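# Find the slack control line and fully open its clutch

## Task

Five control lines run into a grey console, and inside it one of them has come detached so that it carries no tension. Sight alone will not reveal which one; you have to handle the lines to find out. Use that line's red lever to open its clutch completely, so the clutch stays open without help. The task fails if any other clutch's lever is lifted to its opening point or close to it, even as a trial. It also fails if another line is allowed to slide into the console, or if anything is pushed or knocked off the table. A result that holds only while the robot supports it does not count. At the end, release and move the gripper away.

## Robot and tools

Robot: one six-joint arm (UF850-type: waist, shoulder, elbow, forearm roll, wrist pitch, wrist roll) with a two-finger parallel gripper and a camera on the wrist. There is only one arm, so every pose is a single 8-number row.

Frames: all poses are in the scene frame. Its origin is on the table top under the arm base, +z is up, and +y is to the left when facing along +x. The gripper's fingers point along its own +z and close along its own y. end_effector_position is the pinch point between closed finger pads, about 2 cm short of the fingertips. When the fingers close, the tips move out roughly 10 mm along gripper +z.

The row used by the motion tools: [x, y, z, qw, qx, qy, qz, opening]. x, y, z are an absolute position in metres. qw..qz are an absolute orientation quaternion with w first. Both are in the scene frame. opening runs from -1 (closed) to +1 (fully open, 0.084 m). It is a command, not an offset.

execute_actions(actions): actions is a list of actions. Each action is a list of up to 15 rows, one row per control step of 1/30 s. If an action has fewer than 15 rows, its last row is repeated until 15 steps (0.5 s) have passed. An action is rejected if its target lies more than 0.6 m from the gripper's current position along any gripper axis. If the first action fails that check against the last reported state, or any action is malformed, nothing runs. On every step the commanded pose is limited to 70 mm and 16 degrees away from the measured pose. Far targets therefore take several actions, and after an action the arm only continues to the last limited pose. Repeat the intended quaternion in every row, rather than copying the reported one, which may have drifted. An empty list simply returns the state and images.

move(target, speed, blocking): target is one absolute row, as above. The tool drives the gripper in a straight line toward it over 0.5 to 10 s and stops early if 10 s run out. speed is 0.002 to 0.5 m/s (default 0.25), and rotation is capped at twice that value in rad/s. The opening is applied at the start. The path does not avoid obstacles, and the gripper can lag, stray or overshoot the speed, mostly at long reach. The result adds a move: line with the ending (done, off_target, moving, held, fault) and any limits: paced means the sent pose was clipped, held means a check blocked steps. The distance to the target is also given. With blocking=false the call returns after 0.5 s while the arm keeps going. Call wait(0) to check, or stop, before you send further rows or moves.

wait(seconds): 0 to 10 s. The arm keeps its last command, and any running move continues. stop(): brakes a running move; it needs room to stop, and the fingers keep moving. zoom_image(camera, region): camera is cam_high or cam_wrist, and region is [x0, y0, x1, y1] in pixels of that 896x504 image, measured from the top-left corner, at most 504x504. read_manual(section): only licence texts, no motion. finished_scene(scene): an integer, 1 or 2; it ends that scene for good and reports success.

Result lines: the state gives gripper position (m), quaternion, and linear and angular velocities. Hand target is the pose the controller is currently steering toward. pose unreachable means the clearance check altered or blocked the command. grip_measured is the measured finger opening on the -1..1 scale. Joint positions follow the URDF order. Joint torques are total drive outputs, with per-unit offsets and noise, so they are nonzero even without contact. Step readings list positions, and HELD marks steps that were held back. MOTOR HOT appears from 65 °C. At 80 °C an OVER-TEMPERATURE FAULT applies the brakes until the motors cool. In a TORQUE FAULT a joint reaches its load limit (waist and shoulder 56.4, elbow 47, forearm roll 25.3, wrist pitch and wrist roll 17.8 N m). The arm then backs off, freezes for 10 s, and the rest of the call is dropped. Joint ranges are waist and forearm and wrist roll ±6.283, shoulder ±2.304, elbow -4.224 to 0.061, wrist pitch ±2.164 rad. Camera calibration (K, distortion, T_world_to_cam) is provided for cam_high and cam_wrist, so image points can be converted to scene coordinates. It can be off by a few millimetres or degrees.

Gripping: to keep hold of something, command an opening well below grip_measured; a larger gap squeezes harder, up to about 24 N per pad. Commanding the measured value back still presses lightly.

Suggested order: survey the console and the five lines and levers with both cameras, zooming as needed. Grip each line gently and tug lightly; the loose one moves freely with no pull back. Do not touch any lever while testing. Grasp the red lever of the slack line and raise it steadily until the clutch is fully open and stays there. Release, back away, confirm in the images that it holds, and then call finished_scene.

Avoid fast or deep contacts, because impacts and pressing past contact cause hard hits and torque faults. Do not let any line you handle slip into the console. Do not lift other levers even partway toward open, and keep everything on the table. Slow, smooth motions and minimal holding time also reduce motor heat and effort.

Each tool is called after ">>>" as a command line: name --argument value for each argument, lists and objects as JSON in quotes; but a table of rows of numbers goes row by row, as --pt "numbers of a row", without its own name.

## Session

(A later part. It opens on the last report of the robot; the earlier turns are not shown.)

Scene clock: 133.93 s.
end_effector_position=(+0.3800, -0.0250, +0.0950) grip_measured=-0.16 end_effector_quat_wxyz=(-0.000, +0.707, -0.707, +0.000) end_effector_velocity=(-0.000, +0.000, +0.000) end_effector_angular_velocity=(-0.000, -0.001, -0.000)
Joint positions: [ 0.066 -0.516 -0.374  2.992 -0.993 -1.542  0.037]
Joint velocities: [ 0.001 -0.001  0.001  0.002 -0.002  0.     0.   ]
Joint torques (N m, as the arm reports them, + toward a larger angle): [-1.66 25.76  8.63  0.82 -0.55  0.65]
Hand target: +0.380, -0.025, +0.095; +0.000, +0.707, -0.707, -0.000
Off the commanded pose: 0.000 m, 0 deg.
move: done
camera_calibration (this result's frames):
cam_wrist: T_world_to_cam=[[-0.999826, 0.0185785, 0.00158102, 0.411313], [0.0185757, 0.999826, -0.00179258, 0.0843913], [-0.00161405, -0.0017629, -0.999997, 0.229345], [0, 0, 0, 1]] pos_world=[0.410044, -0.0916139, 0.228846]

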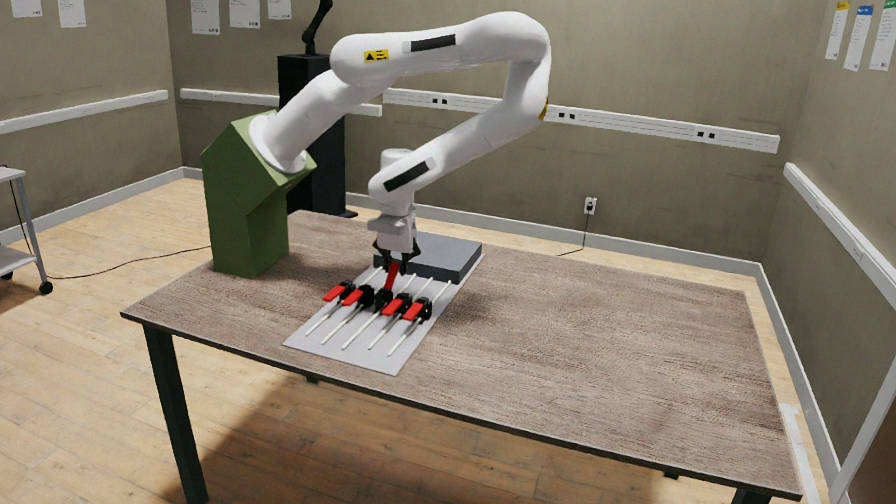

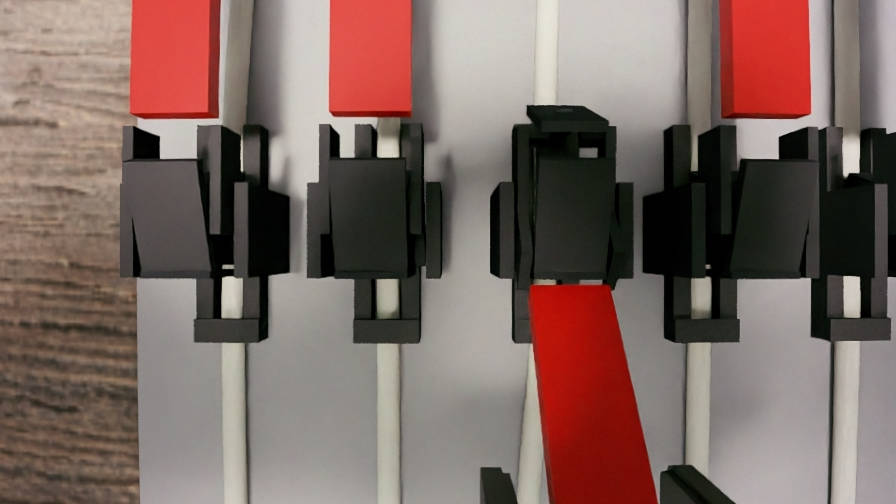

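Push further down to find the stop.

>>> move --target '[0.38,-0.025,0.095,0,0.707,-0.707,0,-0.58]'

>>> move --target '[0.38,-0.015,0.072,0,0.707,-0.707,0,-0.58]' --speed 0.02

>>> move --target '[0.38,-0.015,0.2,0,0.707,-0.707,0,0]' --speed 0.1

>>> zoom_image --camera "cam_high" --region '[290,200,490,340]'

Scene clock: 138.97 s.
end_effector_position=(+0.3798, -0.0250, +0.0950) grip_measured=-0.51 end_effector_quat_wxyz=(+0.000, +0.707, -0.707, -0.000) end_effector_velocity=(+0.001, +0.000, -0.000) end_effector_angular_velocity=(+0.000, -0.004, +0.000)
Joint positions: [ 0.066 -0.516 -0.374  2.993 -0.993 -1.542  0.022]
Joint velocities: [ 0.001  0.    -0.     0.001 -0.003 -0.     0.   ]
Joint torques (N m, as the arm reports them, + toward a larger angle): [-3.9  28.28  7.53  0.66 -1.19  0.52]
Hand target: +0.380, -0.025, +0.095; +0.000, +0.707, -0.707, -0.000
Off the commanded pose: 0.000 m, 0 deg.
move: done
camera_calibration (this result's frames):
cam_wrist: T_world_to_cam=[[-0.999824, 0.0186384, 0.0021747, 0.411021], [0.0186345, 0.999825, -0.00180735, 0.0843594], [-0.00220801, -0.00176651, -0.999996, 0.229617], [0, 0, 0, 1]] pos_world=[0.409884, -0.0915998, 0.228874]

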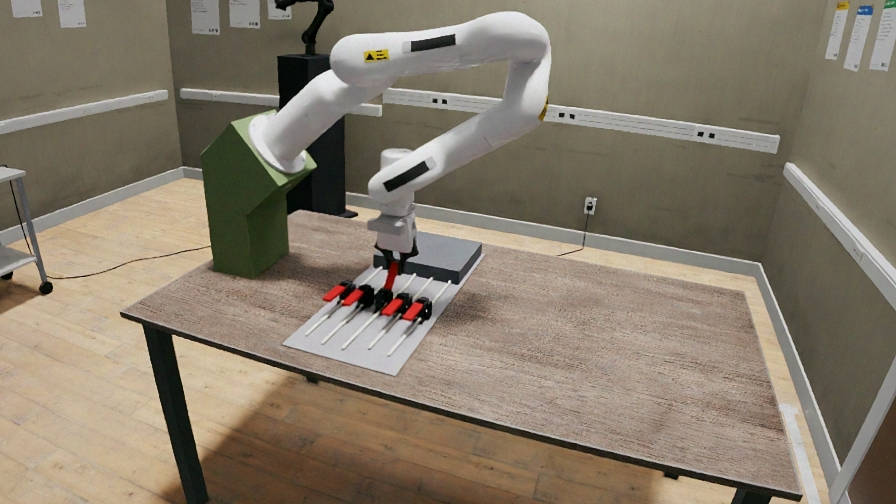

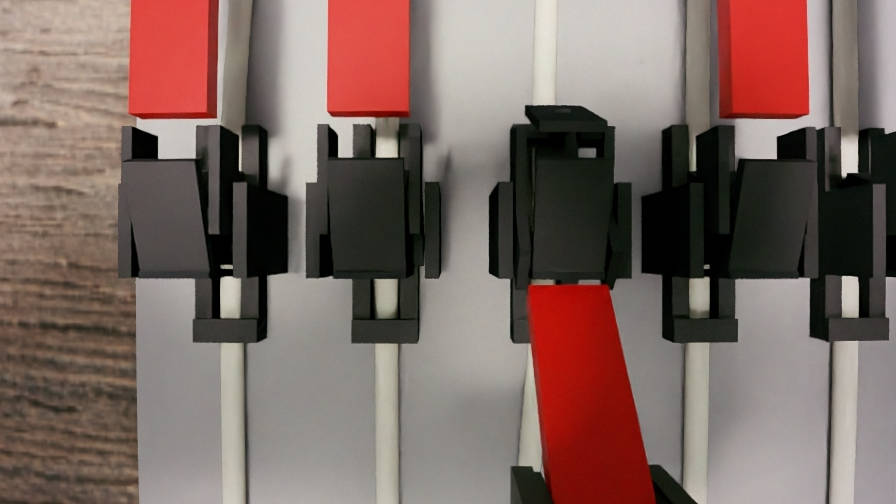

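Scene clock: 140.50 s.
end_effector_position=(+0.3799, -0.0154, +0.0721) grip_measured=-0.51 end_effector_quat_wxyz=(+0.000, +0.707, -0.707, +0.000) end_effector_velocity=(-0.000, +0.002, -0.001) end_effector_angular_velocity=(+0.002, -0.000, +0.002)
Joint positions: [ 0.108 -0.582 -0.427  3.032 -1.007 -1.537  0.022]
Joint velocities: [ 0.005 -0.003 -0.002  0.002 -0.002  0.001 -0.   ]
Joint torques (N m, as the arm reports them, + toward a larger angle): [-7.33 28.46  5.36  3.57 -1.09  0.54]
Hand target: +0.380, -0.015, +0.072; +0.000, +0.707, -0.707, +0.000
Off the commanded pose: 0.000 m, 0 deg.
move: done
camera_calibration (this result's frames):
cam_wrist: T_world_to_cam=[[-0.999817, 0.0190364, 0.00205677, 0.41105], [0.0190313, 0.999816, -0.00249958, 0.0746443], [-0.00210397, -0.00245998, -0.999995, 0.20667], [0, 0, 0, 1]] pos_world=[0.409989, -0.081947, 0.20601]

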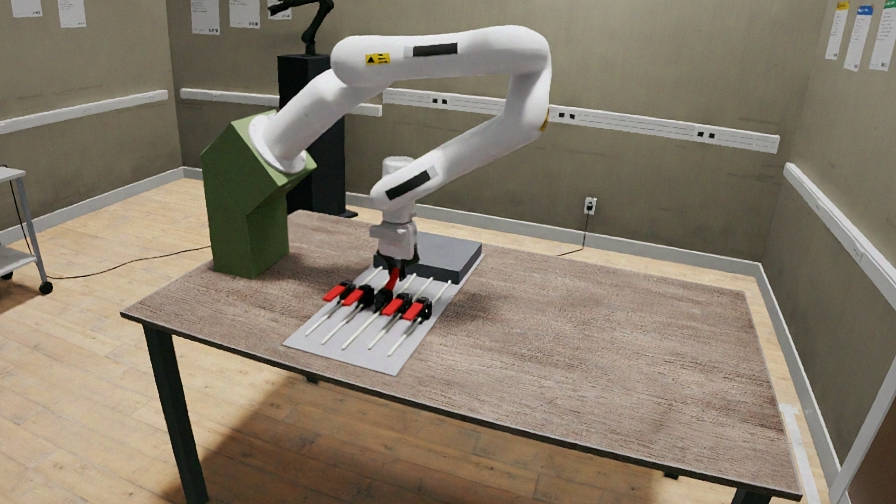

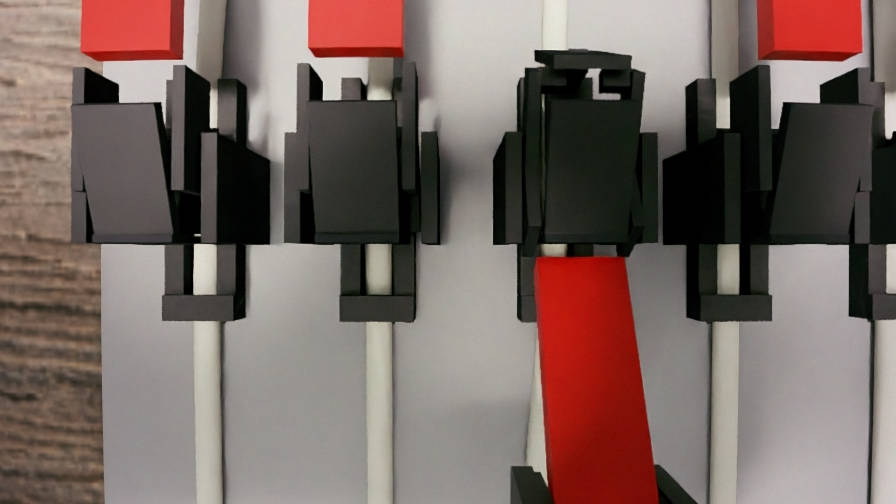

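Scene clock: 142.30 s.
end_effector_position=(+0.3798, -0.0147, +0.1997) grip_measured=-0.01 end_effector_quat_wxyz=(-0.000, +0.707, -0.707, -0.000) end_effector_velocity=(-0.001, +0.000, +0.002) end_effector_angular_velocity=(+0.001, +0.004, -0.001)
Joint positions: [ 0.051 -0.107 -0.13   2.957 -0.83  -1.508  0.044]
Joint velocities: [-0.001  0.01   0.004 -0.003  0.01   0.003  0.   ]
Joint torques (N m, as the arm reports them, + toward a larger angle): [-2.9  24.42  5.77  0.92 -0.53  0.47]
Hand target: +0.380, -0.015, +0.200; -0.000, +0.707, -0.707, -0.000
Off the commanded pose: 0.000 m, 0 deg.
move: done
camera_calibration (this result's frames):
cam_wrist: T_world_to_cam=[[-0.999819, 0.0189767, 0.00157051, 0.410727], [0.0189745, 0.999819, -0.0014182, 0.0740317], [-0.00159714, -0.00138815, -0.999998, 0.334055], [0, 0, 0, 1]] pos_world=[0.409781, -0.0813489, 0.333515]

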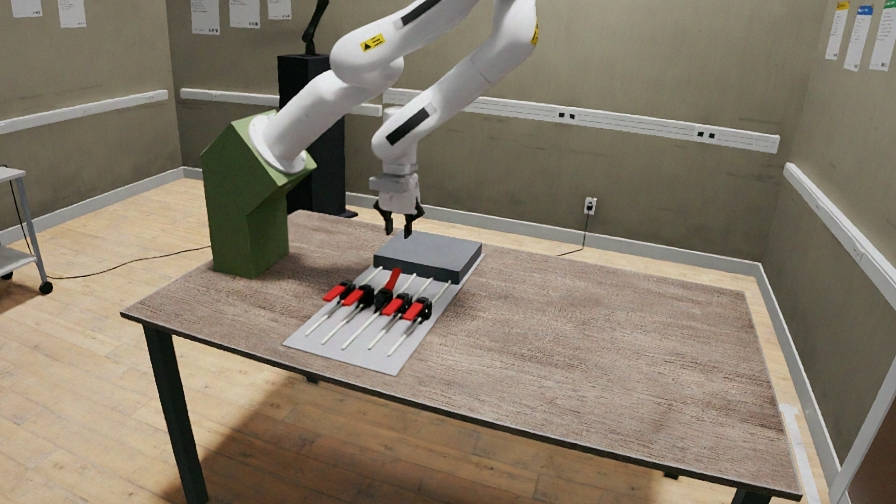

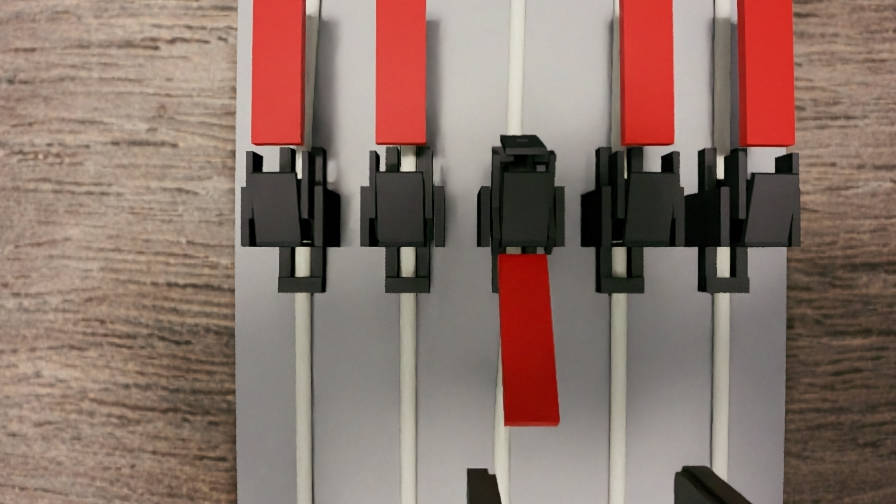

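Region (290, 200, 490, 340) of cam_high's 896x504 image, scaled by 2.520, with more detail than that image has; it fills the top 353 rows of this view, and the rest is white.

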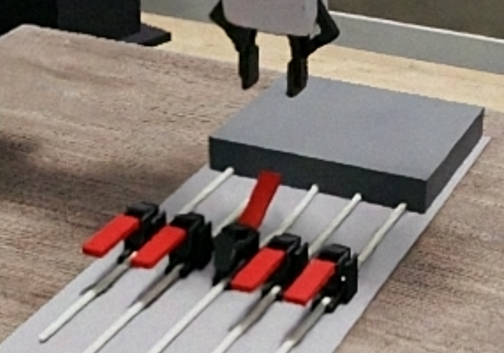

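>>> move --target '[0.38,-0.02,0.105,0,0.707,-0.707,0,-1]' --speed 0.1

>>> move --target '[0.38,-0.02,0.088,0,0.707,-0.707,0,-1]' --speed 0.015

Scene clock: 147.60 s.
end_effector_position=(+0.3801, -0.0202, +0.1053) grip_measured=-1.00 end_effector_quat_wxyz=(+0.000, +0.707, -0.707, +0.000) end_effector_velocity=(-0.001, -0.001, -0.001) end_effector_angular_velocity=(-0.002, +0.000, -0.002)
Joint positions: [ 0.079 -0.482 -0.348  3.004 -0.986 -1.54   0.   ]
Joint velocities: [-0.002 -0.006 -0.003  0.001 -0.003 -0.     0.   ]
Joint torques (N m, as the arm reports them, + toward a larger angle): [-3.5  25.38  7.94  1.62 -0.79  0.53]
Hand target: +0.380, -0.020, +0.105; +0.000, +0.707, -0.707, +0.000
Off the commanded pose: 0.000 m, 0 deg.
move: done
camera_calibration (this result's frames):
cam_wrist: T_world_to_cam=[[-0.999833, 0.0182202, 0.00168834, 0.411267], [0.0182166, 0.999832, -0.00212973, 0.0797835], [-0.00172686, -0.00209862, -0.999996, 0.239729], [0, 0, 0, 1]] pos_world=[0.410158, -0.0867603, 0.239204]

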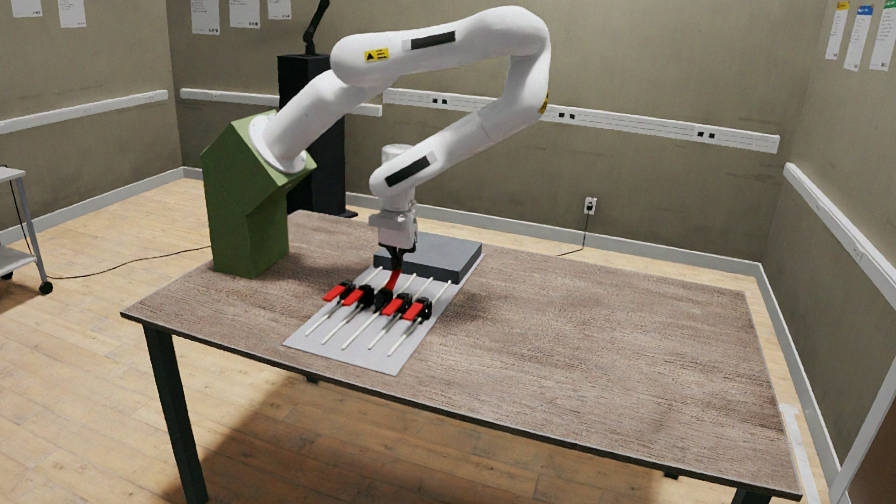

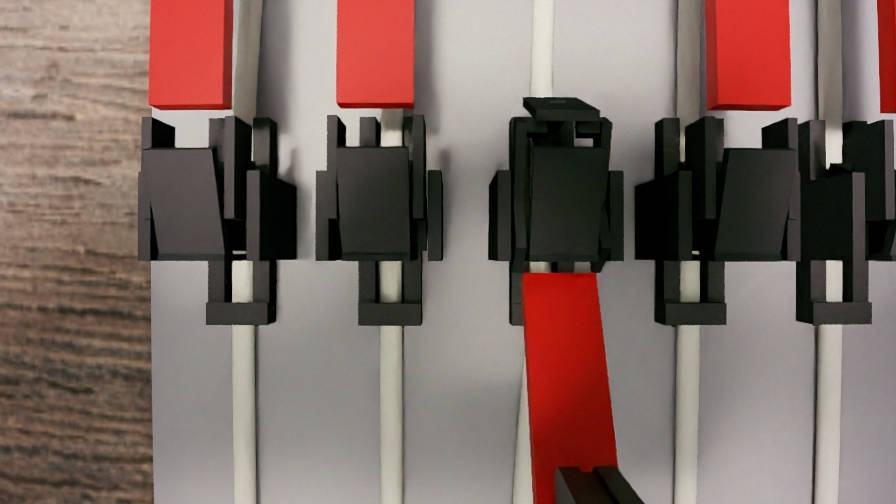

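Scene clock: 149.00 s.
end_effector_position=(+0.3800, -0.0200, +0.0882) grip_measured=-1.00 end_effector_quat_wxyz=(+0.000, +0.707, -0.707, +0.000) end_effector_velocity=(-0.001, +0.000, -0.002) end_effector_angular_velocity=(+0.000, +0.002, -0.000)
Joint positions: [ 0.086 -0.536 -0.389  3.011 -0.999 -1.54   0.   ]
Joint velocities: [ 0.002 -0.007 -0.004  0.001 -0.     0.     0.   ]
Joint torques (N m, as the arm reports them, + toward a larger angle): [-3.2  26.43  8.33  1.2  -0.67  0.58]
Hand target: +0.380, -0.020, +0.088; +0.000, +0.707, -0.707, +0.000
Off the commanded pose: 0.000 m, 0 deg.
move: done
camera_calibration (this result's frames):
cam_wrist: T_world_to_cam=[[-0.999827, 0.0185375, 0.00164865, 0.411216], [0.0185345, 0.999827, -0.00180347, 0.0794181], [-0.0016818, -0.0017726, -0.999997, 0.222582], [0, 0, 0, 1]] pos_world=[0.410047, -0.0866327, 0.222046]

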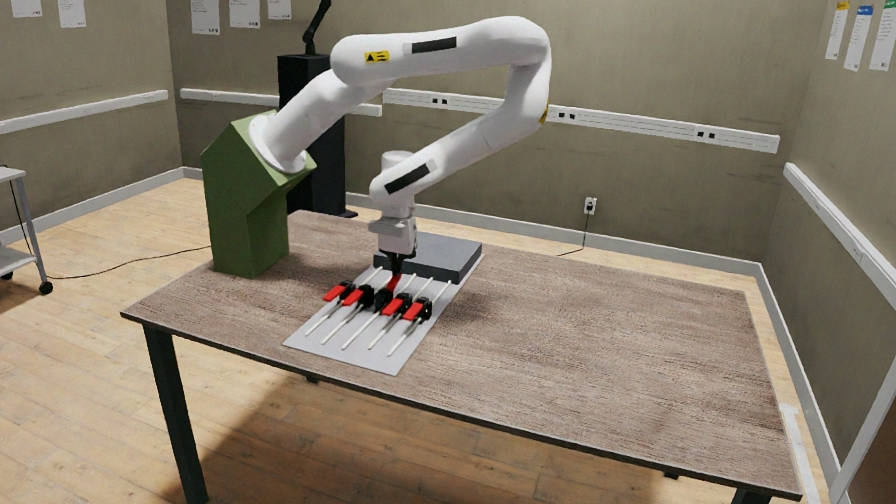

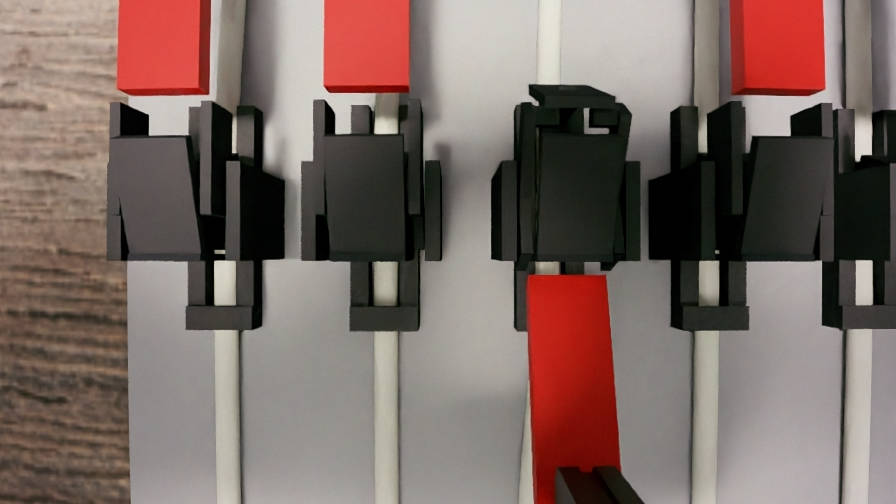

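>>> move --target '[0.38,-0.02,0.076,0,0.707,-0.707,0,-1]' --speed 0.012

Scene clock: 153.73 s.
end_effector_position=(+0.3800, -0.0200, +0.0762) grip_measured=-1.00 end_effector_quat_wxyz=(+0.000, +0.707, -0.707, +0.000) end_effector_velocity=(+0.000, +0.000, -0.002) end_effector_angular_velocity=(+0.000, -0.000, +0.000)
Joint positions: [ 0.09  -0.572 -0.418  3.016 -1.005 -1.54   0.   ]
Joint velocities: [ 0.001 -0.007 -0.006  0.001 -0.001 -0.     0.   ]
Joint torques (N m, as the arm reports them, + toward a larger angle): [-1.86 27.98  7.99  1.28 -0.65  0.57]
Hand target: +0.380, -0.020, +0.076; +0.000, +0.707, -0.707, +0.000
Off the commanded pose: 0.000 m, 0 deg.
move: done
camera_calibration (this result's frames):
cam_wrist: T_world_to_cam=[[-0.999827, 0.018551, 0.00164861, 0.411226], [0.018548, 0.999826, -0.00178187, 0.0793736], [-0.00168138, -0.00175098, -0.999997, 0.210601], [0, 0, 0, 1]] pos_world=[0.410037, -0.0866197, 0.210064]

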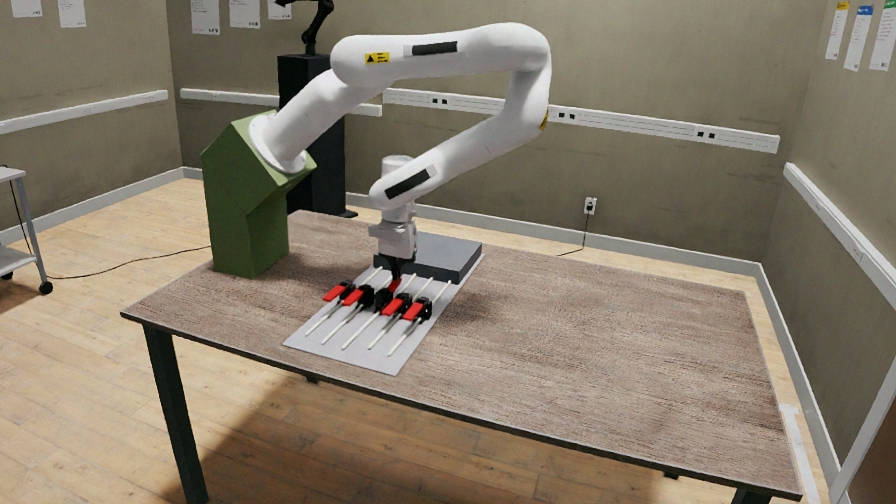

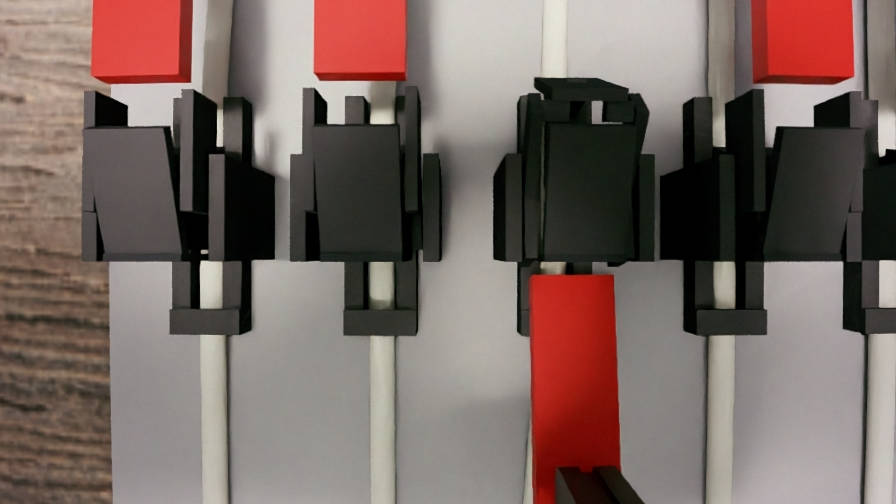

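Still moving.

>>> move --target '[0.38,-0.02,0.064,0,0.707,-0.707,0,-1]' --speed 0.012

Scene clock: 157.70 s.
end_effector_position=(+0.3792, -0.0196, +0.0684) grip_measured=-1.00 end_effector_quat_wxyz=(-0.003, +0.707, -0.708, +0.003) end_effector_velocity=(+0.001, -0.000, -0.000) end_effector_angular_velocity=(-0.001, -0.007, -0.001)
Joint positions: [ 0.094 -0.601 -0.434  3.02  -1.028 -1.54   0.   ]
Joint velocities: [ 0.001 -0.003  0.001  0.003 -0.011 -0.     0.   ]
Joint torques (N m, as the arm reports them, + toward a larger angle): [  5.08   1.41 -11.86   0.46   5.91   0.39]
Hand target: +0.380, -0.020, +0.064; -0.000, +0.707, -0.707, +0.000
Off the commanded pose: 0.004 m, 1 deg.
move: off_target
camera_calibration (this result's frames):
cam_wrist: T_world_to_cam=[[-0.999773, 0.0199625, -0.00748045, 0.411], [0.0199746, 0.999799, -0.00154808, 0.0784282], [0.00744805, -0.00169715, -0.999971, 0.199287], [0, 0, 0, 1]] pos_world=[0.407856, -0.0862788, 0.202477]

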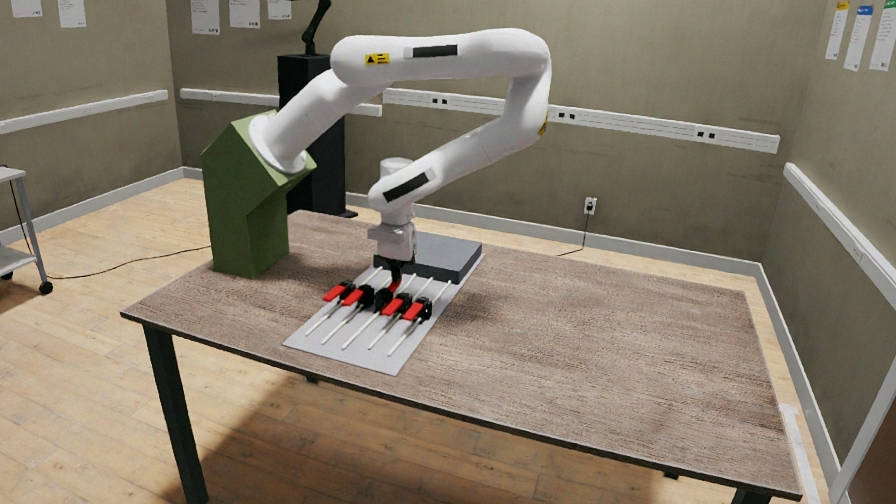

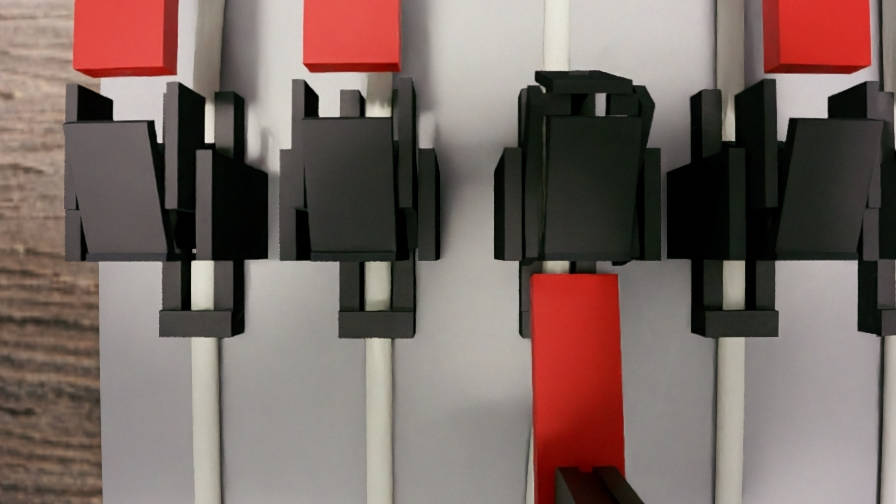

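>>> move --target '[0.42,-0.02,0.22,0,0.707,-0.707,0,0]' --speed 0.15

>>> finished_scene --scene 1

Scene clock: 162.40 s.
end_effector_position=(+0.4197, -0.0196, +0.2196) grip_measured=-0.01 end_effector_quat_wxyz=(-0.000, +0.707, -0.707, -0.000) end_effector_velocity=(+0.002, -0.000, +0.002) end_effector_angular_velocity=(+0.002, +0.000, -0.001)
Joint positions: [ 0.027  0.075 -0.154  2.878 -0.63  -1.434  0.044]
Joint velocities: [-0.004  0.011 -0.001 -0.013  0.011  0.011  0.   ]
Joint torques (N m, as the arm reports them, + toward a larger angle): [-1.53 25.06  2.42  0.99 -0.56  0.67]
Hand target: +0.420, -0.020, +0.220; -0.000, +0.707, -0.707, -0.000
Off the commanded pose: 0.001 m, 0 deg.
move: done
camera_calibration (this result's frames):
cam_wrist: T_world_to_cam=[[-0.999812, 0.0193402, 0.00151063, 0.450645], [0.0193386, 0.999812, -0.00107226, 0.0779561], [-0.00153109, -0.00104285, -0.999998, 0.353967], [0, 0, 0, 1]] pos_world=[0.449595, -0.0862879, 0.35337]

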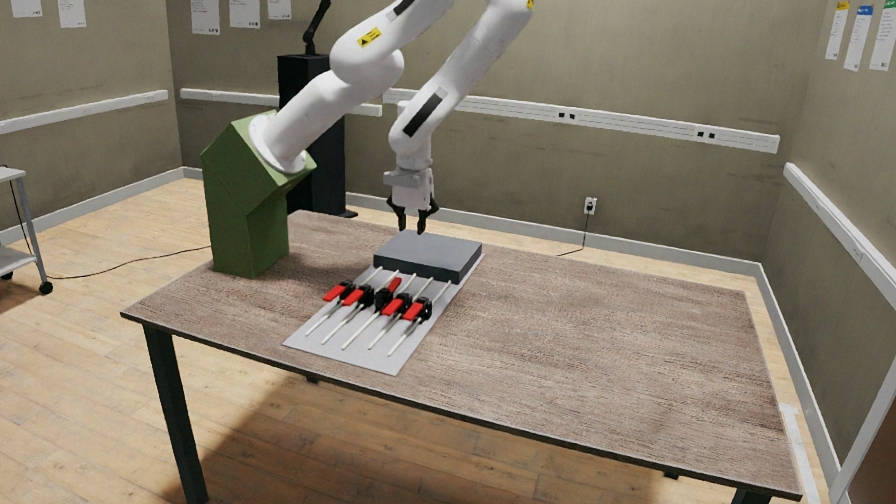

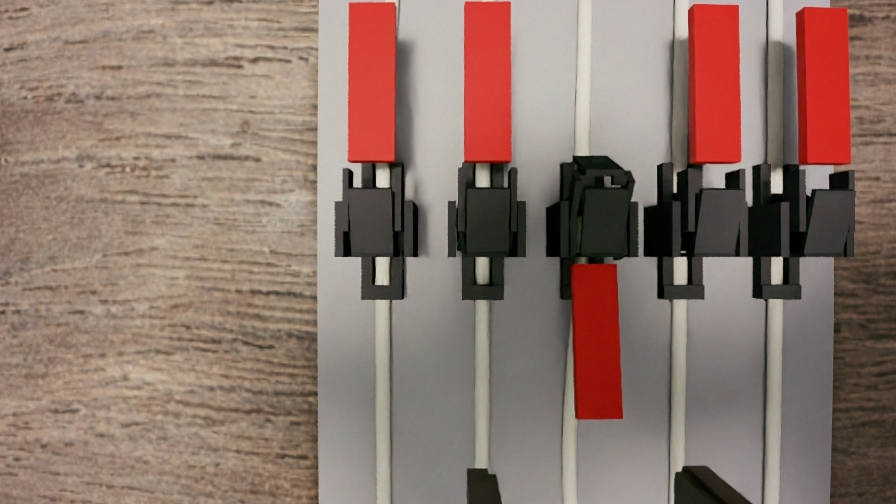

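The scene is finished: the task was done.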